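## Task

Remove the printed block from the lowest drawer of the short, slim file cabinet with three drawers and set it inside the tote so no part sticks out past the tote's walls. At the end all drawers in the room must be completely closed, the tote must stand upright, and each cabinet must stay roughly in its original spot. The robot must not tip over or be left leaning, which counts as failure. The result must hold without the robot supporting anything.

## Robot and tools

Robot: a LeKiwi, a small three-omni-wheel base carrying a single five-joint arm with a gripper. The shoulder sits 0.07 m ahead of the base centre and 0.21 m off the floor, and the hand reaches about 0.44 m from it. Loose objects may occasionally get nudged by the environment.

Frames: the base frame has its origin on the floor at the wheel centre, x forward, y left, z up. hand_pose is reported in it and marks the fixed jaw's tip where the moving jaw meets it. With all arm joints at zero the hand's z axis faces forward, its x axis to the robot's right, its y axis down; the moving jaw opens toward hand negative y. The odometry frame is the base frame as it was when the scene began. base_odometry comes only from wheel rotation, so slip shows up as motion; heading is positive leftward, -3.142 to 3.142.

Tool execute_actions: argument "actions" is a list holding one action (or empty, which just reports state and images). An action may have "base", "joints", or both; they start together. "base" holds exactly one relative move, measured from the base position in the latest state report: translate_m (metres, forward positive, -1 to 1), sideways_m (metres, left positive, -1 to 1) or rotate_rad (radians, left positive, -3.2 to 3.2). The base moves near 0.20 m/s and turns near 1.0 rad/s. "joints" maps joint names to absolute targets in radians (not offsets): shoulder_pan_rad -1.919 to 1.919 (0 ahead, positive swings right); shoulder_lift_rad -1.745 to 1.745 (0 upper arm about vertical, positive tips it forward); elbow_flex_rad -1.69 to 1.58 (0 forearm horizontal when lift is 0, positive drops the hand); wrist_flex_rad -1.658 to 1.658 (0 aligned with forearm, positive aims jaws downward); wrist_roll_rad -2.743 to 2.841 (positive is counter-clockwise looking from the forearm); gripper_rad 0 to 1.919 (0 closed). Done tolerances are ±0.02, ±0.1, ±0.07, ±0.03, ±0.02, ±0.02 in that order. Omitted joints or base may still be driving at an older target. Unknown keys or out-of-range values make the whole call rejected with no motion. Each action is capped at 15 s. Optional "cameras": list drawn from cam_front, cam_wrist, all; omitted, null or ["all"] gives both, [] gives none.

Tool wait: "seconds" from 0 to 10; commands nothing and returns state and images.

Tool zoom_image: "camera" (cam_front or cam_wrist) and "region" [x0, y0, x1, y1] in pixels of that camera's latest full image, top-left origin, at most 504 by 504.

Tool finished_scene: "scene" is the integer of the current scene. It closes the scene irreversibly after the last command has been held and reports success; the goal must already be met and stable. Replying without a tool call ends everything.

Result lines: base_status and joint_status describe how each commanded motion ended. "done" = reached (for the base: wheels turned the commanded amount, slip included). "off_target" = stopped short and maybe still pushing. "time_out" = gave up, holds where it stopped. "joint command not followed" plus a "cause:" line means a safety check held back the arm targets (the gripper target still runs); affected joints show "not_followed" and may be retried on later actions, so then send fresh targets for all five arm joints. The robot never reports "contact_stop" and keeps pushing into obstacles. on_its_own lists uncommanded motion. A "pictures" line names the returned images in order. "Motor temperatures" lists arm joints in the joint_positions order. joint_positions readings carry a fixed offset up to 2 degrees each, so hand_pose may be about 26 mm off. If a stop appears, the rest of that reply's motion calls are skipped.

Weakening: a joint or gripper stalled for 2 s total while 0.3 rad or more from its target silently falls to 20% force. Restore it by commanding 0.1 rad back from its reading, away from the obstacle (for the gripper this means opening and releasing).

Gripper: tip gap 0.04 m at 0.5, 0.08 m at 1.0, 0.11 m fully open. Close to slightly less than the object width, not to 0. After closing, "off_target" means the jaws met something and "done" may mean an empty grasp. Once stopped on an object, command 0.2 rad under the reading to hold it.

Balance: the robot easily tips forward. At rest it holds 0.15 kg with hand x = 0.25 m but only 0.03 kg at 0.43 m; with shoulder_lift_rad at 1 or more, only 0.04 kg at 0.25 m and nothing beyond 0.3 m. Pulling, pressing on floor or furniture, or lifting under a shelf can also tip it. Carry loads with the hand tucked in and avoid big sweeping arm moves.

Heat: holding loads warms motors, even between calls. A MOTOR HOT warning starts at 55 °C; at 70 °C an OVER-TEMPERATURE FAULT stops the arm and affected joints go limp until cooled, with joint_status showing "limit_stop_at_motor_heat"; resend targets afterwards. The base still finishes its command.

Cameras: cam_front is fixed on the base near x 0.117 m, z 0.059 m, looking forward, 644x476 pixels. cam_wrist rides on the arm, 476x644 pixels, and its pose estimate degrades with joint reading errors. Intrinsics and extrinsics are given per camera in OpenCV convention, mapping base frame to camera frame.

Avoid dropping objects, slamming drawers, striking or shoving hard, knocking the tote over, moving cabinets, or leaving the robot holding something in place.

Each tool is called after "Request:" as name([rows], argument=value, ...), one row to a line, values as JSON.

## Session

Request:
execute_actions(actions=[])

Scene clock: 0.00 s.
Motor temperatures (°C, as the motors report them): [23 28 27 24 24]
base_odometry: x=+0.000 y=+0.000 heading=+0.000 (m, m, rad; odometry frame)
base_status: not commanded
joint_positions: shoulder_pan_rad=-0.174 shoulder_lift_rad=-1.496 elbow_flex_rad=-0.199 wrist_flex_rad=+1.363 wrist_roll_rad=-1.518 gripper_rad=+1.920
joint_status: not commanded
hand_pose: x=+0.1152 y=+0.0163 z=+0.4306 quat_wxyz=(+0.811, -0.051, +0.578, +0.069) (m; base frame)
pictures: cam_front, cam_wrist
Images, in order (width x height): cam_front 644x476, cam_wrist 476x644.

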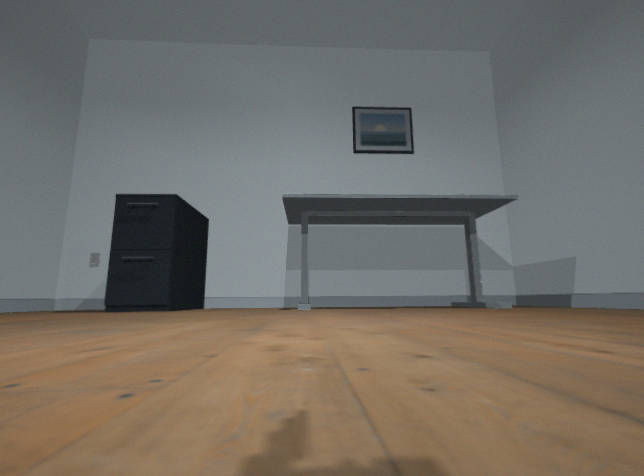

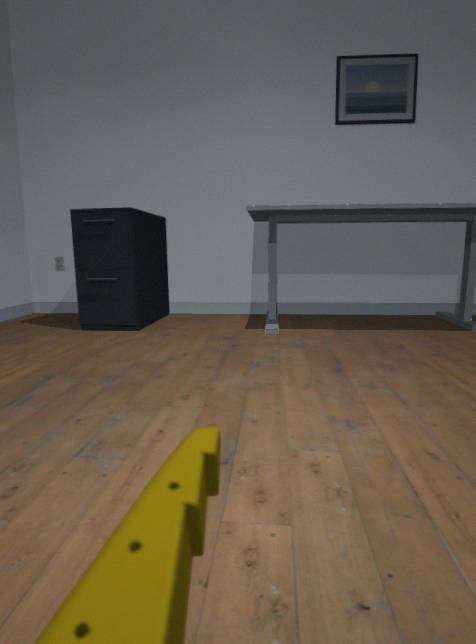

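That's a two-drawer; look around.

Request:
execute_actions([
  {"base":{"rotate_rad":1.6}},
], cameras=["cam_front"])

Request:
execute_actions([
  {"base":{"rotate_rad":1.6}},
], cameras=["cam_front"])

Request:
execute_actions([
  {"base":{"rotate_rad":1.6}},
], cameras=["cam_front"])

Scene clock: 2.67 s.
Motor temperatures (°C, as the motors report them): [23 28 27 24 24]
base_odometry: x=+0.000 y=+0.000 heading=+1.596 (m, m, rad; odometry frame)
base_status: done
joint_positions: shoulder_pan_rad=-0.174 shoulder_lift_rad=-1.496 elbow_flex_rad=-0.199 wrist_flex_rad=+1.363 wrist_roll_rad=-1.518 gripper_rad=+1.920
joint_status: not commanded
hand_pose: x=+0.1152 y=+0.0163 z=+0.4306 quat_wxyz=(+0.811, -0.051, +0.578, +0.069) (m; base frame)
pictures: cam_front
Images, in order (width x height): cam_front 644x476.

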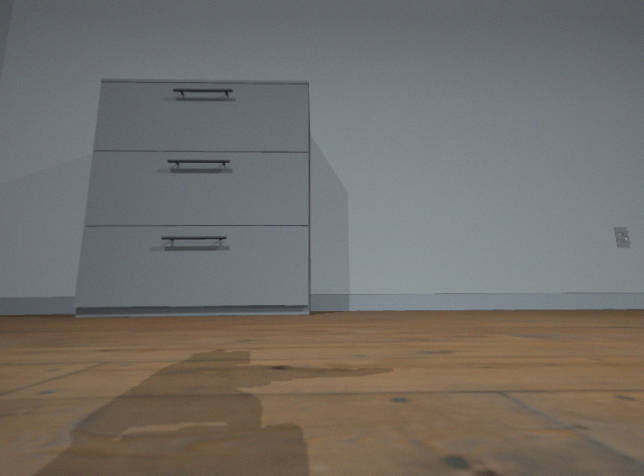

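Scene clock: 5.23 s.
Motor temperatures (°C, as the motors report them): [23 28 27 24 24]
base_odometry: x=+0.000 y=+0.000 heading=-3.091 (m, m, rad; odometry frame)
base_status: done
joint_positions: shoulder_pan_rad=-0.174 shoulder_lift_rad=-1.496 elbow_flex_rad=-0.199 wrist_flex_rad=+1.363 wrist_roll_rad=-1.518 gripper_rad=+1.920
joint_status: not commanded
hand_pose: x=+0.1152 y=+0.0163 z=+0.4306 quat_wxyz=(+0.811, -0.051, +0.578, +0.069) (m; base frame)
pictures: cam_front
Images, in order (width x height): cam_front 644x476.

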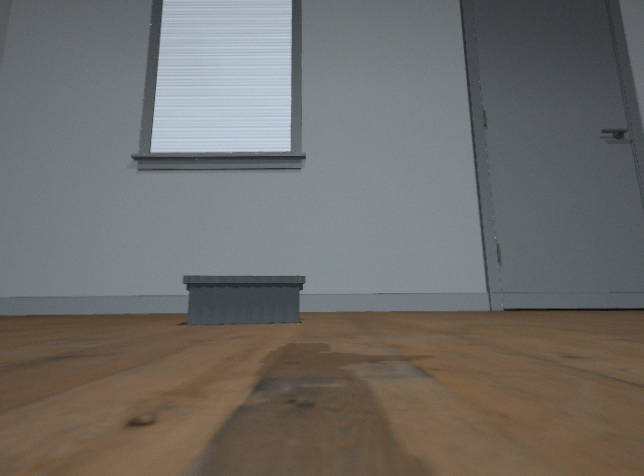

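Scene clock: 7.80 s.
Motor temperatures (°C, as the motors report them): [23 28 27 24 24]
base_odometry: x=+0.000 y=+0.000 heading=-1.494 (m, m, rad; odometry frame)
base_status: done
joint_positions: shoulder_pan_rad=-0.174 shoulder_lift_rad=-1.496 elbow_flex_rad=-0.199 wrist_flex_rad=+1.363 wrist_roll_rad=-1.518 gripper_rad=+1.920
joint_status: not commanded
hand_pose: x=+0.1152 y=+0.0163 z=+0.4306 quat_wxyz=(+0.811, -0.051, +0.578, +0.069) (m; base frame)
pictures: cam_front
Images, in order (width x height): cam_front 644x476.

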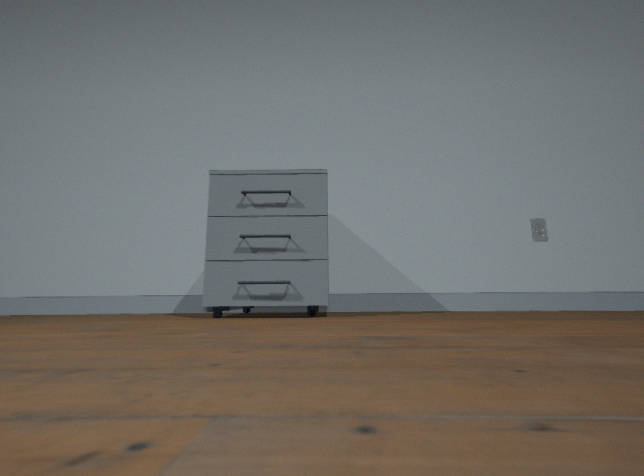

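Request:
execute_actions([
  {"base":{"sideways_m":0.18},"joints":{"shoulder_pan_rad":0,"shoulder_lift_rad":0.6,"elbow_flex_rad":0.9,"wrist_flex_rad":-1.5,"wrist_roll_rad":0,"gripper_rad":1.0}},
], cameras=[])

Request:
execute_actions([
  {"base":{"translate_m":0.65}},
])

Scene clock: 10.43 s.
Motor temperatures (°C, as the motors report them): [23 28 27 24 24]
base_odometry: x=+0.179 y=+0.013 heading=-1.496 (m, m, rad; odometry frame)
base_status: done
joint_positions: shoulder_pan_rad=-0.006 shoulder_lift_rad=+0.606 elbow_flex_rad=+0.904 wrist_flex_rad=-1.483 wrist_roll_rad=-0.010 gripper_rad=+1.008
joint_status: all done
hand_pose: x=+0.3582 y=+0.0019 z=+0.1389 quat_wxyz=(+0.509, -0.493, +0.520, -0.477) (m; base frame)
pictures: none
No camera images: the call's "cameras" was empty. Leave "cameras" out to get every camera's image.

Scene clock: 14.67 s.
Motor temperatures (°C, as the motors report them): [23 28 27 24 24]
base_odometry: x=+0.227 y=-0.634 heading=-1.496 (m, m, rad; odometry frame)
base_status: done
joint_positions: shoulder_pan_rad=-0.006 shoulder_lift_rad=+0.607 elbow_flex_rad=+0.904 wrist_flex_rad=-1.483 wrist_roll_rad=-0.010 gripper_rad=+1.008
joint_status: not commanded
hand_pose: x=+0.3581 y=+0.0019 z=+0.1385 quat_wxyz=(+0.509, -0.494, +0.520, -0.476) (m; base frame)
pictures: cam_front, cam_wrist
camera_calibration (this result's frames):
cam_wrist: T_world_to_cam=[[0.0337333, -0.0815066, 0.996102, -0.15322], [-0.518275, -0.853614, -0.0522959, 0.216303], [0.854549, -0.51449, -0.071038, -0.223893], [0, 0, 0, 1]] pos_world=[0.308601, 0.05696, 0.14803]
Images, in order (width x height): cam_front 644x476, cam_wrist 476x644.

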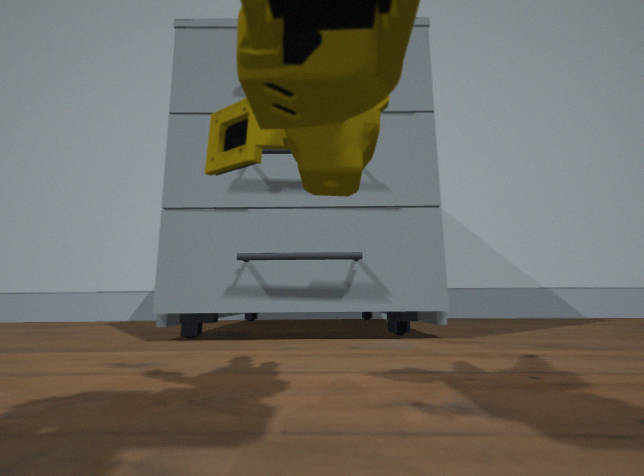

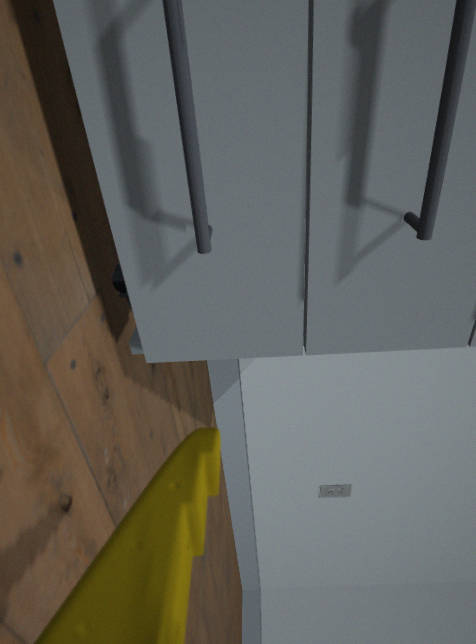

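Request:
execute_actions([
  {"base":{"translate_m":0.21},"joints":{"shoulder_lift_rad":0.72,"wrist_flex_rad":-1.6}},
])

Scene clock: 16.80 s.
Motor temperatures (°C, as the motors report them): [23 28 27 24 24]
base_odometry: x=+0.243 y=-0.843 heading=-1.496 (m, m, rad; odometry frame)
base_status: done
joint_positions: shoulder_pan_rad=-0.006 shoulder_lift_rad=+0.726 elbow_flex_rad=+0.904 wrist_flex_rad=-1.582 wrist_roll_rad=-0.010 gripper_rad=+1.008
joint_status: all done
hand_pose: x=+0.3503 y=+0.0019 z=+0.1241 quat_wxyz=(+0.504, -0.498, +0.525, -0.472) (m; base frame)
pictures: cam_front, cam_wrist
camera_calibration (this result's frames):
cam_wrist: T_world_to_cam=[[0.0520623, -0.0813899, 0.995322, -0.14496], [-0.519148, -0.853619, -0.0426475, 0.210585], [0.853097, -0.514499, -0.0866949, -0.21584], [0, 0, 0, 1]] pos_world=[0.301004, 0.0569117, 0.134551]
Images, in order (width x height): cam_front 644x476, cam_wrist 476x644.

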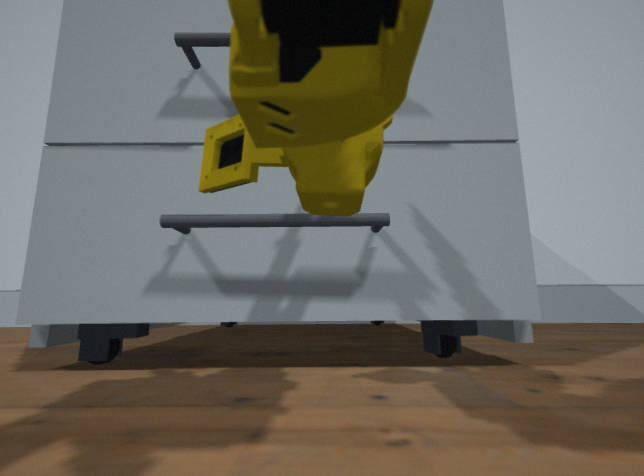

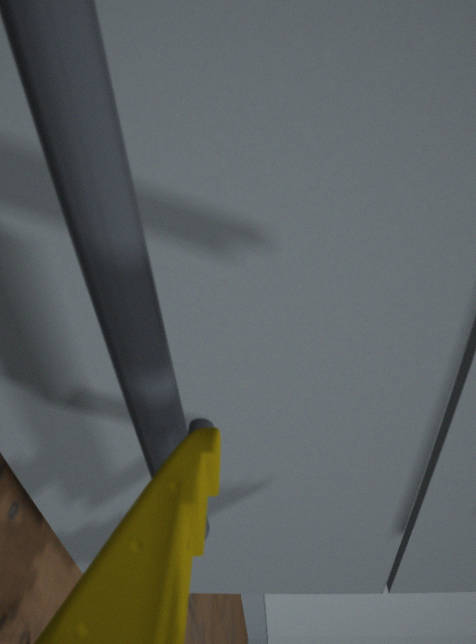

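Tip level with bar. Back, lower, re-approach.

Request:
execute_actions([
  {"base":{"translate_m":-0.04},"joints":{"shoulder_lift_rad":0.9,"elbow_flex_rad":0.8,"wrist_flex_rad":-1.65}},
], cameras=[])

Request:
execute_actions([
  {"base":{"translate_m":0.05}},
])

Scene clock: 17.90 s.
Motor temperatures (°C, as the motors report them): [23 28 27 24 24]
base_odometry: x=+0.240 y=-0.804 heading=-1.496 (m, m, rad; odometry frame)
base_status: done
joint_positions: shoulder_pan_rad=-0.006 shoulder_lift_rad=+0.908 elbow_flex_rad=+0.816 wrist_flex_rad=-1.636 wrist_roll_rad=-0.010 gripper_rad=+1.008
joint_status: all done
hand_pose: x=+0.3471 y=+0.0018 z=+0.0999 quat_wxyz=(+0.493, -0.508, +0.535, -0.462) (m; base frame)
pictures: none
No camera images: the call's "cameras" was empty. Leave "cameras" out to get every camera's image.

Scene clock: 19.03 s.
Motor temperatures (°C, as the motors report them): [23 28 27 24 24]
base_odometry: x=+0.244 y=-0.853 heading=-1.496 (m, m, rad; odometry frame)
base_status: done
joint_positions: shoulder_pan_rad=-0.006 shoulder_lift_rad=+0.908 elbow_flex_rad=+0.815 wrist_flex_rad=-1.636 wrist_roll_rad=-0.010 gripper_rad=+1.008
joint_status: not commanded
hand_pose: x=+0.3473 y=+0.0018 z=+0.1002 quat_wxyz=(+0.493, -0.507, +0.535, -0.462) (m; base frame)
pictures: cam_front, cam_wrist
camera_calibration (this result's frames):
cam_wrist: T_world_to_cam=[[0.0917069, -0.0811376, 0.992475, -0.134424], [-0.520432, -0.853628, -0.0216974, 0.206327], [0.848964, -0.514526, -0.12051, -0.210533], [0, 0, 0, 1]] pos_world=[0.298442, 0.0568953, 0.112518]
Images, in order (width x height): cam_front 644x476, cam_wrist 476x644.

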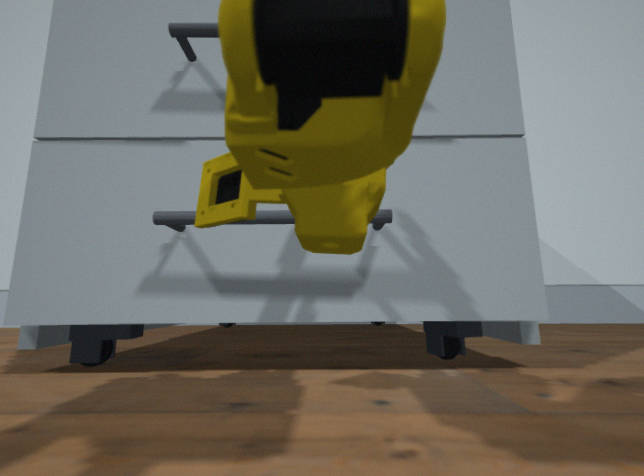

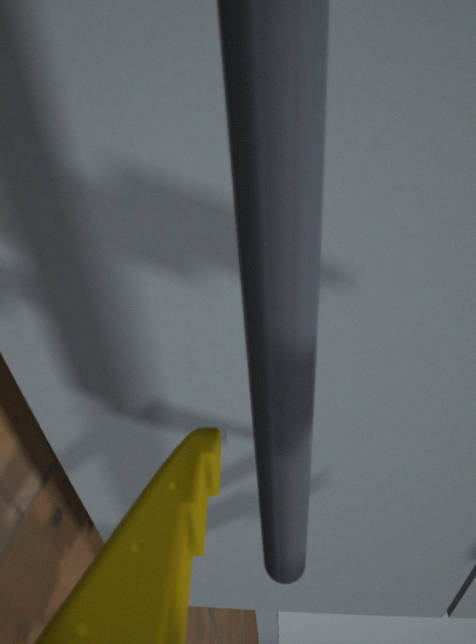

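Request:
execute_actions([
  {"joints":{"gripper_rad":0.1}},
], cameras=[])

Request:
execute_actions([
  {"base":{"translate_m":-0.28}},
], cameras=[])

Request:
execute_actions([
  {"joints":{"gripper_rad":1.0}},
], cameras=[])

Request:
execute_actions([
  {"base":{"translate_m":-0.05}},
], cameras=[])

Request:
execute_actions([
  {"joints":{"shoulder_lift_rad":0.2,"elbow_flex_rad":-0.2,"wrist_flex_rad":1.3}},
], cameras=["cam_wrist"])

Scene clock: 20.30 s.
Motor temperatures (°C, as the motors report them): [23 28 27 24 24]
base_odometry: x=+0.244 y=-0.853 heading=-1.496 (m, m, rad; odometry frame)
base_status: not commanded
joint_positions: shoulder_pan_rad=-0.006 shoulder_lift_rad=+0.908 elbow_flex_rad=+0.803 wrist_flex_rad=-1.648 wrist_roll_rad=-0.009 gripper_rad=+0.115
joint_status: all done
hand_pose: x=+0.3494 y=+0.0018 z=+0.1039 quat_wxyz=(+0.499, -0.502, +0.528, -0.468) (m; base frame)
pictures: none
No camera images: the call's "cameras" was empty. Leave "cameras" out to get every camera's image.

Scene clock: 22.67 s.
Motor temperatures (°C, as the motors report them): [23 28 27 24 24]
base_odometry: x=+0.223 y=-0.575 heading=-1.496 (m, m, rad; odometry frame)
base_status: done
joint_positions: shoulder_pan_rad=-0.006 shoulder_lift_rad=+0.908 elbow_flex_rad=+0.800 wrist_flex_rad=-1.648 wrist_roll_rad=-0.009 gripper_rad=+0.108
joint_status: not commanded
hand_pose: x=+0.3499 y=+0.0018 z=+0.1043 quat_wxyz=(+0.500, -0.501, +0.528, -0.469) (m; base frame)
pictures: none
No camera images: the call's "cameras" was empty. Leave "cameras" out to get every camera's image.

Scene clock: 23.67 s.
Motor temperatures (°C, as the motors report them): [23 28 27 24 24]
base_odometry: x=+0.223 y=-0.575 heading=-1.496 (m, m, rad; odometry frame)
base_status: not commanded
joint_positions: shoulder_pan_rad=-0.006 shoulder_lift_rad=+0.908 elbow_flex_rad=+0.800 wrist_flex_rad=-1.648 wrist_roll_rad=-0.009 gripper_rad=+0.991
joint_status: all done
hand_pose: x=+0.3499 y=+0.0018 z=+0.1043 quat_wxyz=(+0.500, -0.501, +0.528, -0.469) (m; base frame)
pictures: none
No camera images: the call's "cameras" was empty. Leave "cameras" out to get every camera's image.

Scene clock: 24.80 s.
Motor temperatures (°C, as the motors report them): [23 28 27 24 24]
base_odometry: x=+0.219 y=-0.525 heading=-1.496 (m, m, rad; odometry frame)
base_status: done
joint_positions: shoulder_pan_rad=-0.006 shoulder_lift_rad=+0.908 elbow_flex_rad=+0.800 wrist_flex_rad=-1.648 wrist_roll_rad=-0.009 gripper_rad=+0.992
joint_status: not commanded
hand_pose: x=+0.3499 y=+0.0018 z=+0.1043 quat_wxyz=(+0.500, -0.501, +0.528, -0.469) (m; base frame)
pictures: none
No camera images: the call's "cameras" was empty. Leave "cameras" out to get every camera's image.

Scene clock: 27.37 s.
Motor temperatures (°C, as the motors report them): [23 28 27 24 24]
base_odometry: x=+0.219 y=-0.525 heading=-1.496 (m, m, rad; odometry frame)
base_status: not commanded
joint_positions: shoulder_pan_rad=-0.006 shoulder_lift_rad=+0.247 elbow_flex_rad=-0.164 wrist_flex_rad=+1.292 wrist_roll_rad=-0.009 gripper_rad=+0.992
joint_status: all done
hand_pose: x=+0.3104 y=+0.0016 z=+0.1462 quat_wxyz=(+0.071, -0.685, +0.722, -0.067) (m; base frame)
pictures: cam_wrist
camera_calibration (this result's frames):
cam_wrist: T_world_to_cam=[[0.979213, -0.0739601, 0.188868, -0.334714], [-0.160604, -0.85144, 0.499256, 0.0000647435], [0.123884, -0.519212, -0.845619, 0.157274], [0, 0, 0, 1]] pos_world=[0.308283, 0.0569582, 0.196179]
Images, in order (width x height): cam_wrist 476x644.

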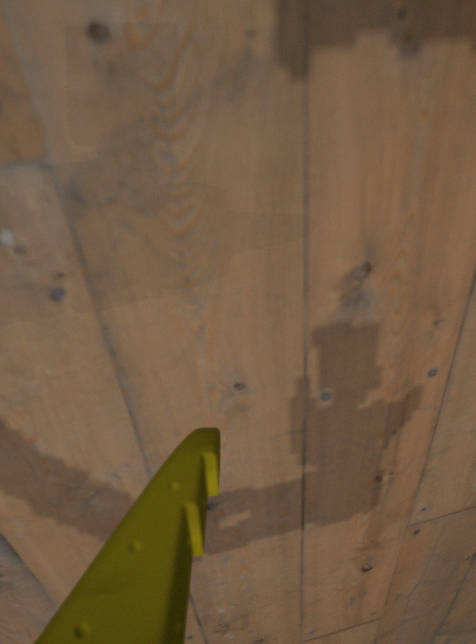

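Raise and move over drawer.

Request:
execute_actions([
  {"base":{"translate_m":0.2},"joints":{"shoulder_lift_rad":0.3,"elbow_flex_rad":-0.9,"wrist_flex_rad":1.6}},
])

Scene clock: 29.37 s.
Motor temperatures (°C, as the motors report them): [23 28 27 24 24]
base_odometry: x=+0.234 y=-0.724 heading=-1.496 (m, m, rad; odometry frame)
base_status: done
joint_positions: shoulder_pan_rad=-0.006 shoulder_lift_rad=+0.315 elbow_flex_rad=-0.866 wrist_flex_rad=+1.596 wrist_roll_rad=-0.009 gripper_rad=+0.992
joint_status: all done
hand_pose: x=+0.3449 y=+0.0018 z=+0.2397 quat_wxyz=(+0.190, -0.665, +0.700, -0.178) (m; base frame)
pictures: cam_front, cam_wrist
camera_calibration (this result's frames):
cam_wrist: T_world_to_cam=[[0.86454, -0.07469, 0.496983, -0.420461], [-0.313984, -0.852416, 0.418093, 0.0314509], [0.392409, -0.517503, -0.760399, 0.119168], [0, 0, 0, 1]] pos_world=[0.326618, 0.0570749, 0.286428]
Images, in order (width x height): cam_front 644x476, cam_wrist 476x644.

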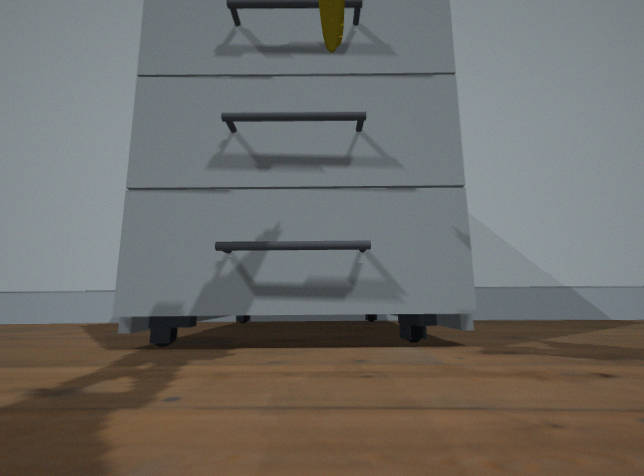

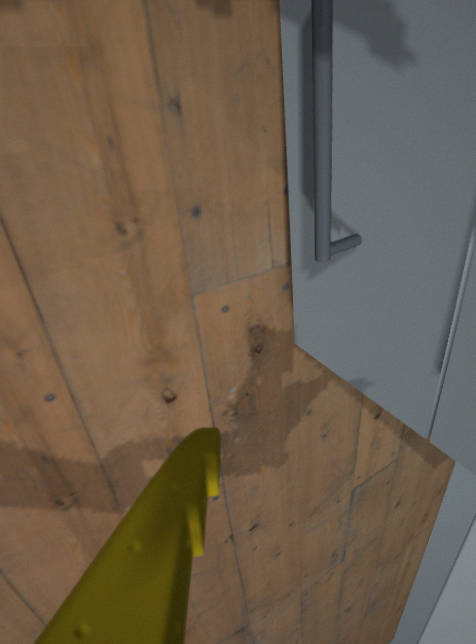

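Request:
execute_actions([
  {"joints":{"shoulder_lift_rad":0.9,"elbow_flex_rad":0.8,"wrist_flex_rad":-1.65}},
], cameras=[])

Request:
execute_actions([
  {"base":{"translate_m":0.15}},
], cameras=[])

Request:
execute_actions([
  {"joints":{"gripper_rad":0.0}},
], cameras=[])

Request:
execute_actions([
  {"base":{"translate_m":-0.28}},
], cameras=["cam_front"])

Scene clock: 32.23 s.
Motor temperatures (°C, as the motors report them): [23 28 27 24 24]
base_odometry: x=+0.234 y=-0.724 heading=-1.496 (m, m, rad; odometry frame)
base_status: not commanded
joint_positions: shoulder_pan_rad=+0.000 shoulder_lift_rad=+0.907 elbow_flex_rad=+0.806 wrist_flex_rad=-1.633 wrist_roll_rad=-0.009 gripper_rad=+0.994
joint_status: all done
hand_pose: x=+0.3488 y=+0.0001 z=+0.1014 quat_wxyz=(+0.493, -0.504, +0.534, -0.466) (m; base frame)
pictures: none
No camera images: the call's "cameras" was empty. Leave "cameras" out to get every camera's image.

Scene clock: 33.97 s.
Motor temperatures (°C, as the motors report them): [23 28 27 24 24]
base_odometry: x=+0.245 y=-0.873 heading=-1.496 (m, m, rad; odometry frame)
base_status: done
joint_positions: shoulder_pan_rad=+0.000 shoulder_lift_rad=+0.907 elbow_flex_rad=+0.806 wrist_flex_rad=-1.633 wrist_roll_rad=-0.009 gripper_rad=+0.994
joint_status: not commanded
hand_pose: x=+0.3488 y=+0.0001 z=+0.1014 quat_wxyz=(+0.493, -0.504, +0.534, -0.466) (m; base frame)
pictures: none
No camera images: the call's "cameras" was empty. Leave "cameras" out to get every camera's image.

Scene clock: 35.07 s.
Motor temperatures (°C, as the motors report them): [23 28 27 24 24]
base_odometry: x=+0.245 y=-0.873 heading=-1.496 (m, m, rad; odometry frame)
base_status: not commanded
joint_positions: shoulder_pan_rad=+0.000 shoulder_lift_rad=+0.902 elbow_flex_rad=+0.800 wrist_flex_rad=-1.650 wrist_roll_rad=-0.007 gripper_rad=+0.034
joint_status: gripper_rad off_target (ended at +0.034, target +0.000)
hand_pose: x=+0.3506 y=+0.0001 z=+0.1061 quat_wxyz=(+0.500, -0.498, +0.527, -0.473) (m; base frame)
pictures: none
No camera images: the call's "cameras" was empty. Leave "cameras" out to get every camera's image.

Scene clock: 37.43 s.
Motor temperatures (°C, as the motors report them): [23 28 27 24 24]
base_odometry: x=+0.224 y=-0.594 heading=-1.499 (m, m, rad; odometry frame)
base_status: done
joint_positions: shoulder_pan_rad=+0.014 shoulder_lift_rad=+0.904 elbow_flex_rad=+0.787 wrist_flex_rad=-1.650 wrist_roll_rad=-0.003 gripper_rad=+0.034
joint_status: not commanded
hand_pose: x=+0.3522 y=-0.0039 z=+0.1076 quat_wxyz=(+0.499, -0.493, +0.526, -0.480) (m; base frame)
pictures: cam_front
Images, in order (width x height): cam_front 644x476.

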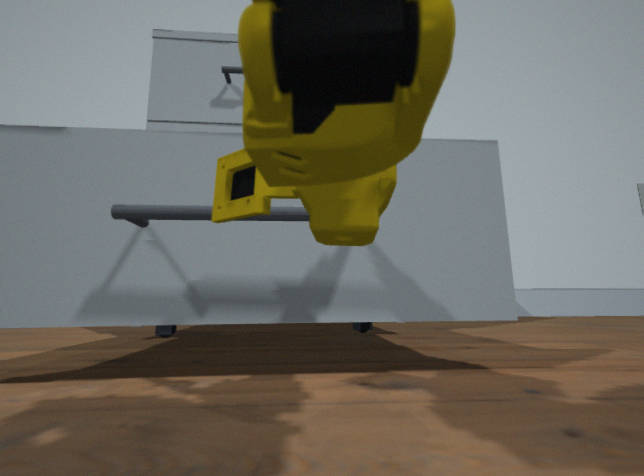

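Open. Release, back, lift, look.

Request:
execute_actions([
  {"joints":{"gripper_rad":1.0}},
], cameras=[])

Request:
execute_actions([
  {"base":{"translate_m":-0.08}},
], cameras=[])

Request:
execute_actions([
  {"joints":{"shoulder_lift_rad":0.3,"elbow_flex_rad":-0.9,"wrist_flex_rad":1.6}},
], cameras=[])

Request:
execute_actions([
  {"base":{"translate_m":0.25}},
], cameras=["cam_wrist"])

Scene clock: 38.57 s.
Motor temperatures (°C, as the motors report them): [23 28 27 24 24]
base_odometry: x=+0.224 y=-0.594 heading=-1.498 (m, m, rad; odometry frame)
base_status: not commanded
joint_positions: shoulder_pan_rad=+0.007 shoulder_lift_rad=+0.907 elbow_flex_rad=+0.798 wrist_flex_rad=-1.650 wrist_roll_rad=-0.003 gripper_rad=+0.990
joint_status: all done
hand_pose: x=+0.3503 y=-0.0021 z=+0.1052 quat_wxyz=(+0.497, -0.498, +0.528, -0.475) (m; base frame)
pictures: none
No camera images: the call's "cameras" was empty. Leave "cameras" out to get every camera's image.

Scene clock: 39.90 s.
Motor temperatures (°C, as the motors report them): [23 28 27 24 24]
base_odometry: x=+0.219 y=-0.515 heading=-1.498 (m, m, rad; odometry frame)
base_status: done
joint_positions: shoulder_pan_rad=+0.006 shoulder_lift_rad=+0.907 elbow_flex_rad=+0.798 wrist_flex_rad=-1.650 wrist_roll_rad=-0.003 gripper_rad=+0.992
joint_status: not commanded
hand_pose: x=+0.3503 y=-0.0017 z=+0.1052 quat_wxyz=(+0.497, -0.499, +0.528, -0.475) (m; base frame)
pictures: none
No camera images: the call's "cameras" was empty. Leave "cameras" out to get every camera's image.

Scene clock: 42.63 s.
Motor temperatures (°C, as the motors report them): [23 28 27 24 24]
base_odometry: x=+0.219 y=-0.515 heading=-1.498 (m, m, rad; odometry frame)
base_status: not commanded
joint_positions: shoulder_pan_rad=+0.006 shoulder_lift_rad=+0.345 elbow_flex_rad=-0.866 wrist_flex_rad=+1.594 wrist_roll_rad=-0.003 gripper_rad=+0.992
joint_status: all done
hand_pose: x=+0.3459 y=-0.0016 z=+0.2322 quat_wxyz=(+0.178, -0.665, +0.705, -0.170) (m; base frame)
pictures: none
No camera images: the call's "cameras" was empty. Leave "cameras" out to get every camera's image.

Scene clock: 44.87 s.
Motor temperatures (°C, as the motors report them): [23 28 27 24 24]
base_odometry: x=+0.237 y=-0.764 heading=-1.498 (m, m, rad; odometry frame)
base_status: done
joint_positions: shoulder_pan_rad=+0.006 shoulder_lift_rad=+0.345 elbow_flex_rad=-0.866 wrist_flex_rad=+1.594 wrist_roll_rad=-0.003 gripper_rad=+0.992
joint_status: not commanded
hand_pose: x=+0.3459 y=-0.0016 z=+0.2322 quat_wxyz=(+0.178, -0.665, +0.705, -0.170) (m; base frame)
pictures: cam_wrist
camera_calibration (this result's frames):
cam_wrist: T_world_to_cam=[[0.878126, -0.079262, 0.471818, -0.416765], [-0.307518, -0.848987, 0.429714, 0.0270332], [0.366508, -0.522436, -0.769892, 0.122416], [0, 0, 0, 1]] pos_world=[0.329419, 0.0538719, 0.279268]
Images, in order (width x height): cam_wrist 476x644.

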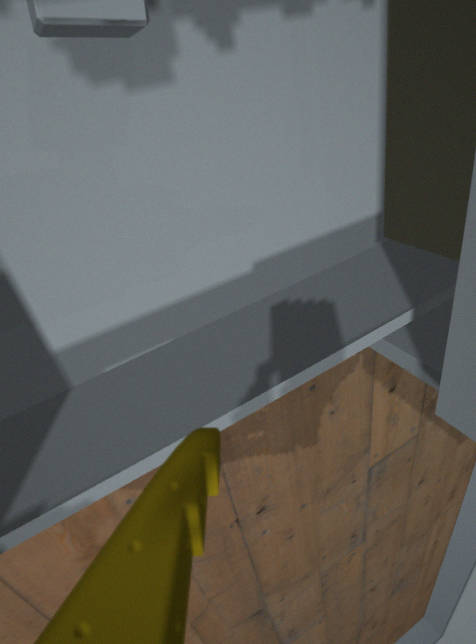

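Block is to the left (image top).

Request:
execute_actions([
  {"base":{"sideways_m":0.12}},
], cameras=["cam_wrist"])

Scene clock: 46.50 s.
Motor temperatures (°C, as the motors report them): [23 28 27 24 24]
base_odometry: x=+0.356 y=-0.755 heading=-1.500 (m, m, rad; odometry frame)
base_status: done
joint_positions: shoulder_pan_rad=+0.006 shoulder_lift_rad=+0.345 elbow_flex_rad=-0.866 wrist_flex_rad=+1.594 wrist_roll_rad=-0.003 gripper_rad=+0.992
joint_status: not commanded
hand_pose: x=+0.3459 y=-0.0016 z=+0.2322 quat_wxyz=(+0.178, -0.665, +0.705, -0.170) (m; base frame)
pictures: cam_wrist
camera_calibration (this result's frames):
cam_wrist: T_world_to_cam=[[0.878126, -0.079262, 0.471818, -0.416765], [-0.307518, -0.848987, 0.429714, 0.0270332], [0.366508, -0.522436, -0.769892, 0.122416], [0, 0, 0, 1]] pos_world=[0.329419, 0.0538719, 0.279268]
Images, in order (width x height): cam_wrist 476x644.

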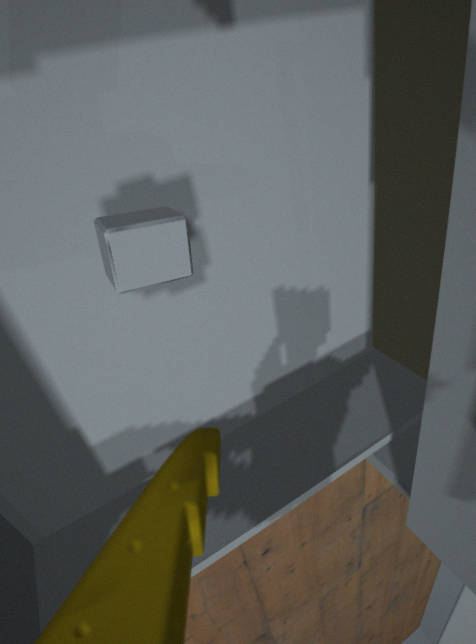

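Request:
execute_actions([
  {"joints":{"shoulder_pan_rad":0.06,"shoulder_lift_rad":0.75,"elbow_flex_rad":-0.75,"wrist_flex_rad":1.5}},
], cameras=["cam_wrist"])

Scene clock: 47.53 s.
Motor temperatures (°C, as the motors report them): [23 28 27 24 24]
base_odometry: x=+0.356 y=-0.755 heading=-1.500 (m, m, rad; odometry frame)
base_status: not commanded
joint_positions: shoulder_pan_rad=+0.052 shoulder_lift_rad=+0.770 elbow_flex_rad=-0.745 wrist_flex_rad=+1.510 wrist_roll_rad=-0.003 gripper_rad=+0.992
joint_status: all done
hand_pose: x=+0.3284 y=-0.0136 z=+0.1113 quat_wxyz=(+0.013, -0.670, +0.743, -0.013) (m; base frame)
pictures: cam_wrist
camera_calibration (this result's frames):
cam_wrist: T_world_to_cam=[[0.991582, -0.125709, 0.0310081, -0.334086], [-0.123437, -0.845521, 0.519478, -0.00695629], [-0.0390851, -0.518932, -0.853921, 0.172152], [0, 0, 0, 1]] pos_world=[0.337144, 0.0414556, 0.160977]
Images, in order (width x height): cam_wrist 476x644.

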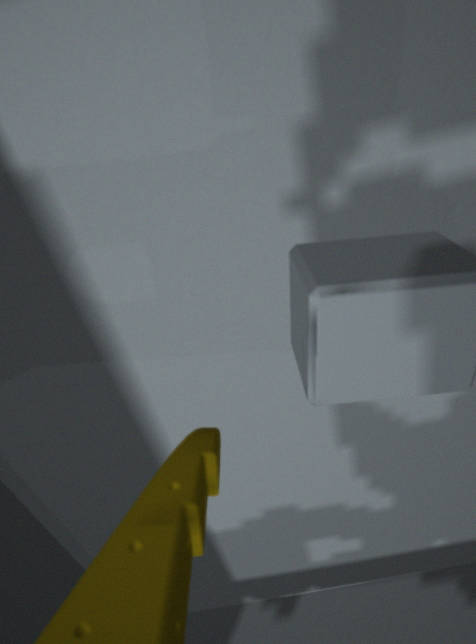

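Slightly lower and out, then grip.

Request:
execute_actions([
  {"joints":{"shoulder_lift_rad":0.9,"elbow_flex_rad":-0.85,"wrist_flex_rad":1.45}},
], cameras=[])

Request:
execute_actions([
  {"joints":{"gripper_rad":0.3}},
], cameras=["cam_wrist"])

Scene clock: 48.33 s.
Motor temperatures (°C, as the motors report them): [23 28 27 24 24]
base_odometry: x=+0.356 y=-0.755 heading=-1.500 (m, m, rad; odometry frame)
base_status: not commanded
joint_positions: shoulder_pan_rad=+0.052 shoulder_lift_rad=+0.920 elbow_flex_rad=-0.816 wrist_flex_rad=+1.459 wrist_roll_rad=-0.003 gripper_rad=+0.992
joint_status: all done
hand_pose: x=+0.3315 y=-0.0137 z=+0.0853 quat_wxyz=(+0.002, -0.670, +0.743, -0.002) (m; base frame)
pictures: none
No camera images: the call's "cameras" was empty. Leave "cameras" out to get every camera's image.

Scene clock: 49.23 s.
Motor temperatures (°C, as the motors report them): [23 28 27 24 24]
base_odometry: x=+0.356 y=-0.755 heading=-1.500 (m, m, rad; odometry frame)
base_status: not commanded
joint_positions: shoulder_pan_rad=+0.052 shoulder_lift_rad=+0.920 elbow_flex_rad=-0.843 wrist_flex_rad=+1.452 wrist_roll_rad=-0.003 gripper_rad=+0.313
joint_status: all done
hand_pose: x=+0.3373 y=-0.0141 z=+0.0889 quat_wxyz=(+0.015, -0.669, +0.743, -0.015) (m; base frame)
pictures: cam_wrist
camera_calibration (this result's frames):
cam_wrist: T_world_to_cam=[[0.991374, -0.125698, 0.0371236, -0.342803], [-0.126619, -0.845356, 0.518981, 0.006558], [-0.0338524, -0.519204, -0.853979, 0.151293], [0, 0, 0, 1]] pos_world=[0.345798, 0.0410058, 0.138523]
Images, in order (width x height): cam_wrist 476x644.

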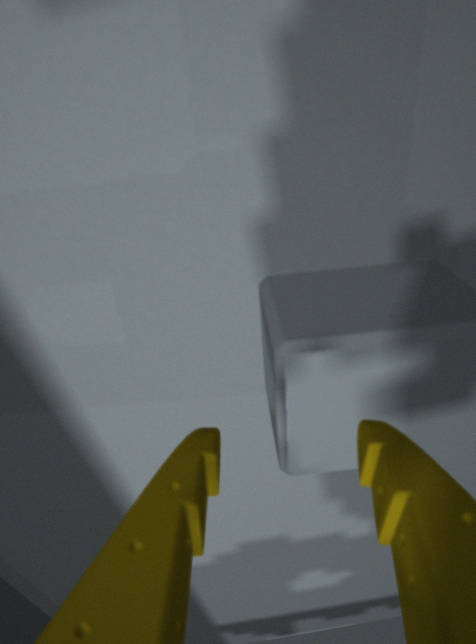

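Too high; reopen wide, go lower.

Request:
execute_actions([
  {"joints":{"gripper_rad":1.4}},
], cameras=[])

Request:
execute_actions([
  {"joints":{"shoulder_lift_rad":1.08,"elbow_flex_rad":-0.9,"wrist_flex_rad":1.4}},
], cameras=[])

Request:
execute_actions([
  {"joints":{"gripper_rad":0.3}},
], cameras=["cam_wrist"])

Scene clock: 50.47 s.
Motor temperatures (°C, as the motors report them): [23 28 27 24 24]
base_odometry: x=+0.356 y=-0.755 heading=-1.500 (m, m, rad; odometry frame)
base_status: not commanded
joint_positions: shoulder_pan_rad=+0.052 shoulder_lift_rad=+0.920 elbow_flex_rad=-0.843 wrist_flex_rad=+1.452 wrist_roll_rad=-0.003 gripper_rad=+1.391
joint_status: all done
hand_pose: x=+0.3373 y=-0.0141 z=+0.0889 quat_wxyz=(+0.015, -0.669, +0.743, -0.015) (m; base frame)
pictures: none
No camera images: the call's "cameras" was empty. Leave "cameras" out to get every camera's image.

Scene clock: 51.17 s.
Motor temperatures (°C, as the motors report them): [23 28 27 24 24]
base_odometry: x=+0.356 y=-0.755 heading=-1.500 (m, m, rad; odometry frame)
base_status: not commanded
joint_positions: shoulder_pan_rad=+0.053 shoulder_lift_rad=+1.074 elbow_flex_rad=-0.882 wrist_flex_rad=+1.410 wrist_roll_rad=-0.003 gripper_rad=+1.392
joint_status: all done
hand_pose: x=+0.3298 y=-0.0141 z=+0.0571 quat_wxyz=(-0.011, -0.669, +0.743, +0.011) (m; base frame)
pictures: none
No camera images: the call's "cameras" was empty. Leave "cameras" out to get every camera's image.

Scene clock: 52.30 s.
Motor temperatures (°C, as the motors report them): [23 28 27 24 24]
base_odometry: x=+0.356 y=-0.755 heading=-1.500 (m, m, rad; odometry frame)
base_status: not commanded
joint_positions: shoulder_pan_rad=+0.053 shoulder_lift_rad=+1.075 elbow_flex_rad=-0.897 wrist_flex_rad=+1.410 wrist_roll_rad=-0.003 gripper_rad=+0.567
joint_status: gripper_rad off_target (ended at +0.567, target +0.300)
hand_pose: x=+0.3323 y=-0.0142 z=+0.0586 quat_wxyz=(-0.006, -0.669, +0.743, +0.006) (m; base frame)
pictures: cam_wrist
camera_calibration (this result's frames):
cam_wrist: T_world_to_cam=[[0.991616, -0.127242, -0.0225268, -0.333313], [-0.0967823, -0.846827, 0.522989, 0.0113215], [-0.0856227, -0.516424, -0.852042, 0.142349], [0, 0, 0, 1]] pos_world=[0.343802, 0.0406883, 0.107858]
Images, in order (width x height): cam_wrist 476x644.

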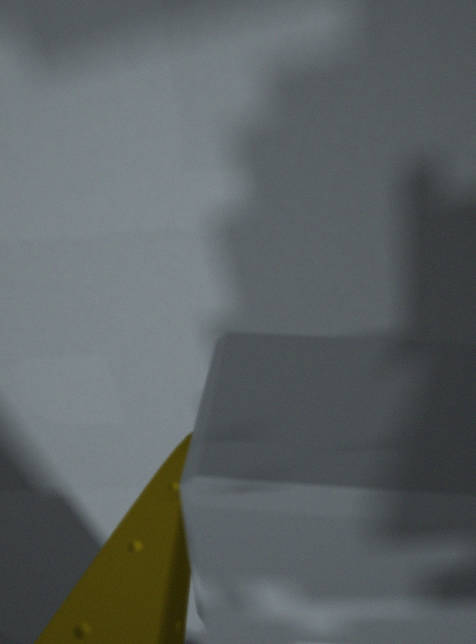

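Got it. Lift, then push drawer shut with the base.

Request:
execute_actions([
  {"joints":{"shoulder_lift_rad":0.0,"elbow_flex_rad":-0.6,"wrist_flex_rad":1.6,"gripper_rad":0.37}},
], cameras=[])

Request:
execute_actions([
  {"base":{"translate_m":0.33}},
], cameras=[])

Request:
execute_actions([
  {"base":{"translate_m":-0.3}},
], cameras=["cam_front"])

Scene clock: 53.63 s.
Motor temperatures (°C, as the motors report them): [23 28 27 24 24]
base_odometry: x=+0.356 y=-0.755 heading=-1.500 (m, m, rad; odometry frame)
base_status: not commanded
joint_positions: shoulder_pan_rad=+0.053 shoulder_lift_rad=+0.043 elbow_flex_rad=-0.596 wrist_flex_rad=+1.596 wrist_roll_rad=-0.003 gripper_rad=+0.560
joint_status: gripper_rad off_target (ended at +0.560, target +0.370); the others done
hand_pose: x=+0.3160 y=-0.0133 z=+0.2529 quat_wxyz=(+0.184, -0.646, +0.717, -0.185) (m; base frame)
pictures: none
No camera images: the call's "cameras" was empty. Leave "cameras" out to get every camera's image.

Scene clock: 56.27 s.
Motor temperatures (°C, as the motors report them): [23 28 27 24 24]
base_odometry: x=+0.380 y=-1.084 heading=-1.499 (m, m, rad; odometry frame)
base_status: done
joint_positions: shoulder_pan_rad=+0.055 shoulder_lift_rad=-0.014 elbow_flex_rad=-0.599 wrist_flex_rad=+1.602 wrist_roll_rad=-0.003 gripper_rad=+0.560
joint_status: not commanded
hand_pose: x=+0.3124 y=-0.0135 z=+0.2653 quat_wxyz=(+0.203, -0.640, +0.712, -0.203) (m; base frame)
pictures: none
No camera images: the call's "cameras" was empty. Leave "cameras" out to get every camera's image.

Scene clock: 58.73 s.
Motor temperatures (°C, as the motors report them): [23 28 27 24 24]
base_odometry: x=+0.358 y=-0.785 heading=-1.499 (m, m, rad; odometry frame)
base_status: done
joint_positions: shoulder_pan_rad=+0.055 shoulder_lift_rad=+0.006 elbow_flex_rad=-0.598 wrist_flex_rad=+1.602 wrist_roll_rad=-0.003 gripper_rad=+0.560
joint_status: not commanded
hand_pose: x=+0.3134 y=-0.0136 z=+0.2607 quat_wxyz=(+0.195, -0.642, +0.715, -0.196) (m; base frame)
pictures: cam_front
Images, in order (width x height): cam_front 644x476.

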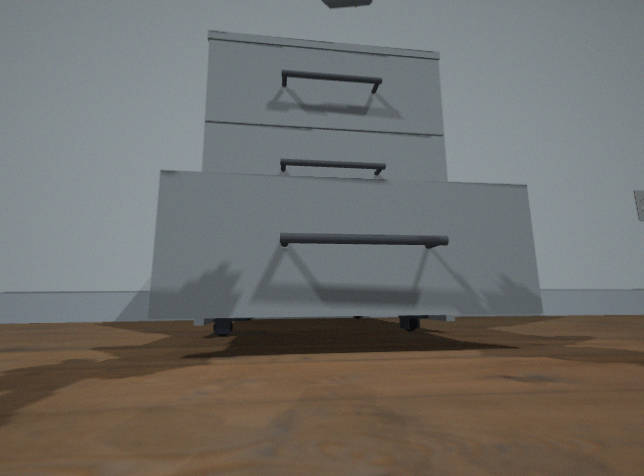

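The arm blocked. Fold back and push again.

Request:
execute_actions([
  {"base":{"translate_m":0.5},"joints":{"shoulder_lift_rad":-1.4,"elbow_flex_rad":0.3}},
], cameras=[])

Request:
execute_actions([
  {"base":{"translate_m":-0.3}},
], cameras=["cam_front"])

Scene clock: 62.43 s.
Motor temperatures (°C, as the motors report them): [23 28 27 24 24]
base_odometry: x=+0.394 y=-1.283 heading=-1.499 (m, m, rad; odometry frame)
base_status: done
joint_positions: shoulder_pan_rad=+0.055 shoulder_lift_rad=-1.411 elbow_flex_rad=+0.307 wrist_flex_rad=+1.610 wrist_roll_rad=-0.003 gripper_rad=+0.559
joint_status: all done
hand_pose: x=+0.1832 y=-0.0064 z=+0.2926 quat_wxyz=(+0.358, -0.576, +0.641, -0.360) (m; base frame)
pictures: none
No camera images: the call's "cameras" was empty. Leave "cameras" out to get every camera's image.

Scene clock: 64.90 s.
Motor temperatures (°C, as the motors report them): [23 28 27 24 24]
base_odometry: x=+0.372 y=-0.984 heading=-1.499 (m, m, rad; odometry frame)
base_status: done
joint_positions: shoulder_pan_rad=+0.055 shoulder_lift_rad=-1.411 elbow_flex_rad=+0.307 wrist_flex_rad=+1.610 wrist_roll_rad=-0.003 gripper_rad=+0.559
joint_status: not commanded
hand_pose: x=+0.1832 y=-0.0064 z=+0.2926 quat_wxyz=(+0.358, -0.576, +0.641, -0.360) (m; base frame)
pictures: cam_front
Images, in order (width x height): cam_front 644x476.

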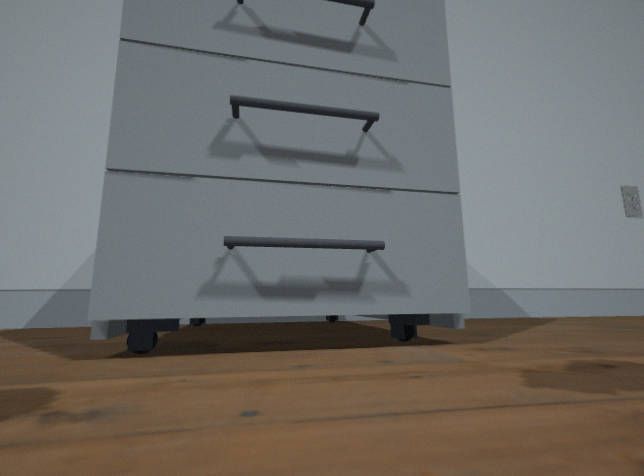

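Shut. Turn to the tote.

Request:
execute_actions([
  {"base":{"rotate_rad":-2.0}},
], cameras=["cam_front"])

Scene clock: 67.90 s.
Motor temperatures (°C, as the motors report them): [23 28 27 24 24]
base_odometry: x=+0.372 y=-0.984 heading=+2.788 (m, m, rad; odometry frame)
base_status: done
joint_positions: shoulder_pan_rad=+0.055 shoulder_lift_rad=-1.411 elbow_flex_rad=+0.307 wrist_flex_rad=+1.610 wrist_roll_rad=-0.003 gripper_rad=+0.559
joint_status: not commanded
hand_pose: x=+0.1832 y=-0.0064 z=+0.2926 quat_wxyz=(+0.358, -0.576, +0.641, -0.360) (m; base frame)
pictures: cam_front
Images, in order (width x height): cam_front 644x476.

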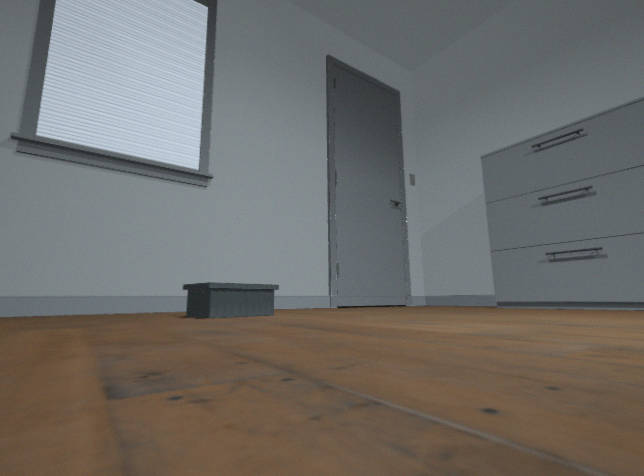

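Request:
execute_actions([
  {"base":{"rotate_rad":0.27}},
], cameras=[])

Request:
execute_actions([
  {"base":{"translate_m":1.0}},
], cameras=["cam_front"])

Scene clock: 69.13 s.
Motor temperatures (°C, as the motors report them): [23 28 27 24 24]
base_odometry: x=+0.372 y=-0.984 heading=+3.055 (m, m, rad; odometry frame)
base_status: done
joint_positions: shoulder_pan_rad=+0.055 shoulder_lift_rad=-1.411 elbow_flex_rad=+0.307 wrist_flex_rad=+1.610 wrist_roll_rad=-0.003 gripper_rad=+0.559
joint_status: not commanded
hand_pose: x=+0.1832 y=-0.0064 z=+0.2926 quat_wxyz=(+0.358, -0.576, +0.641, -0.360) (m; base frame)
pictures: none
No camera images: the call's "cameras" was empty. Leave "cameras" out to get every camera's image.

Scene clock: 75.10 s.
Motor temperatures (°C, as the motors report them): [23 28 27 24 24]
base_odometry: x=-0.623 y=-0.897 heading=+3.055 (m, m, rad; odometry frame)
base_status: done
joint_positions: shoulder_pan_rad=+0.055 shoulder_lift_rad=-1.411 elbow_flex_rad=+0.307 wrist_flex_rad=+1.610 wrist_roll_rad=-0.003 gripper_rad=+0.559
joint_status: not commanded
hand_pose: x=+0.1832 y=-0.0064 z=+0.2926 quat_wxyz=(+0.358, -0.576, +0.641, -0.360) (m; base frame)
pictures: cam_front
Images, in order (width x height): cam_front 644x476.

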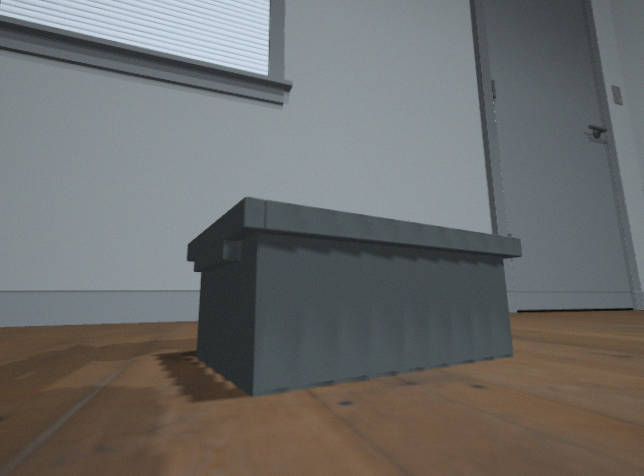

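Request:
execute_actions([
  {"base":{"translate_m":0.15},"joints":{"shoulder_pan_rad":0.15,"shoulder_lift_rad":0.3,"elbow_flex_rad":-0.9}},
], cameras=["cam_wrist"])

Scene clock: 76.97 s.
Motor temperatures (°C, as the motors report them): [23 28 27 24 24]
base_odometry: x=-0.772 y=-0.884 heading=+3.055 (m, m, rad; odometry frame)
base_status: done
joint_positions: shoulder_pan_rad=+0.142 shoulder_lift_rad=+0.319 elbow_flex_rad=-0.869 wrist_flex_rad=+1.610 wrist_roll_rad=-0.003 gripper_rad=+0.559
joint_status: all done
hand_pose: x=+0.3404 y=-0.0392 z=+0.2381 quat_wxyz=(+0.171, -0.615, +0.747, -0.187) (m; base frame)
pictures: cam_wrist
camera_calibration (this result's frames):
cam_wrist: T_world_to_cam=[[0.852637, -0.197101, 0.483903, -0.416553], [-0.426048, -0.798396, 0.425497, 0.0342518], [0.30248, -0.56896, -0.764716, 0.128101], [0, 0, 0, 1]] pos_world=[0.331013, 0.0181279, 0.284958]
Images, in order (width x height): cam_wrist 476x644.

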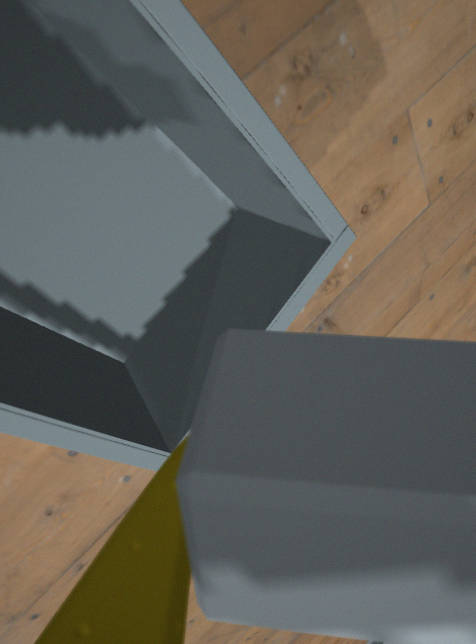

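Tote is left and slightly back.

Request:
execute_actions([
  {"joints":{"shoulder_pan_rad":-0.2,"shoulder_lift_rad":0.2}},
], cameras=["cam_wrist"])

Scene clock: 80.33 s.
Motor temperatures (°C, as the motors report them): [23 28 27 24 24]
base_odometry: x=-0.772 y=-0.884 heading=+3.055 (m, m, rad; odometry frame)
base_status: not commanded
joint_positions: shoulder_pan_rad=-0.192 shoulder_lift_rad=+0.252 elbow_flex_rad=-0.869 wrist_flex_rad=+1.610 wrist_roll_rad=-0.003 gripper_rad=+0.559
joint_status: all done
hand_pose: x=+0.3357 y=+0.0522 z=+0.2546 quat_wxyz=(+0.225, -0.724, +0.628, -0.176) (m; base frame)
pictures: cam_wrist
camera_calibration (this result's frames):
cam_wrist: T_world_to_cam=[[0.83611, 0.0870551, 0.541611, -0.426448], [-0.167886, -0.899343, 0.403729, 0.0223534], [0.52224, -0.42849, -0.737334, 0.106116], [0, 0, 0, 1]] pos_world=[0.304892, 0.102697, 0.300187]
Images, in order (width x height): cam_wrist 476x644.

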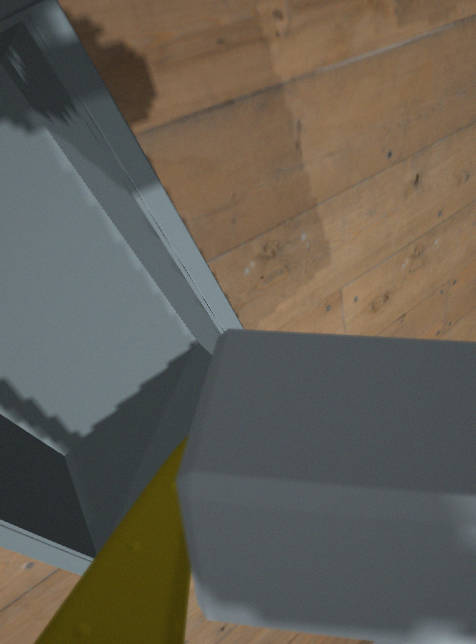

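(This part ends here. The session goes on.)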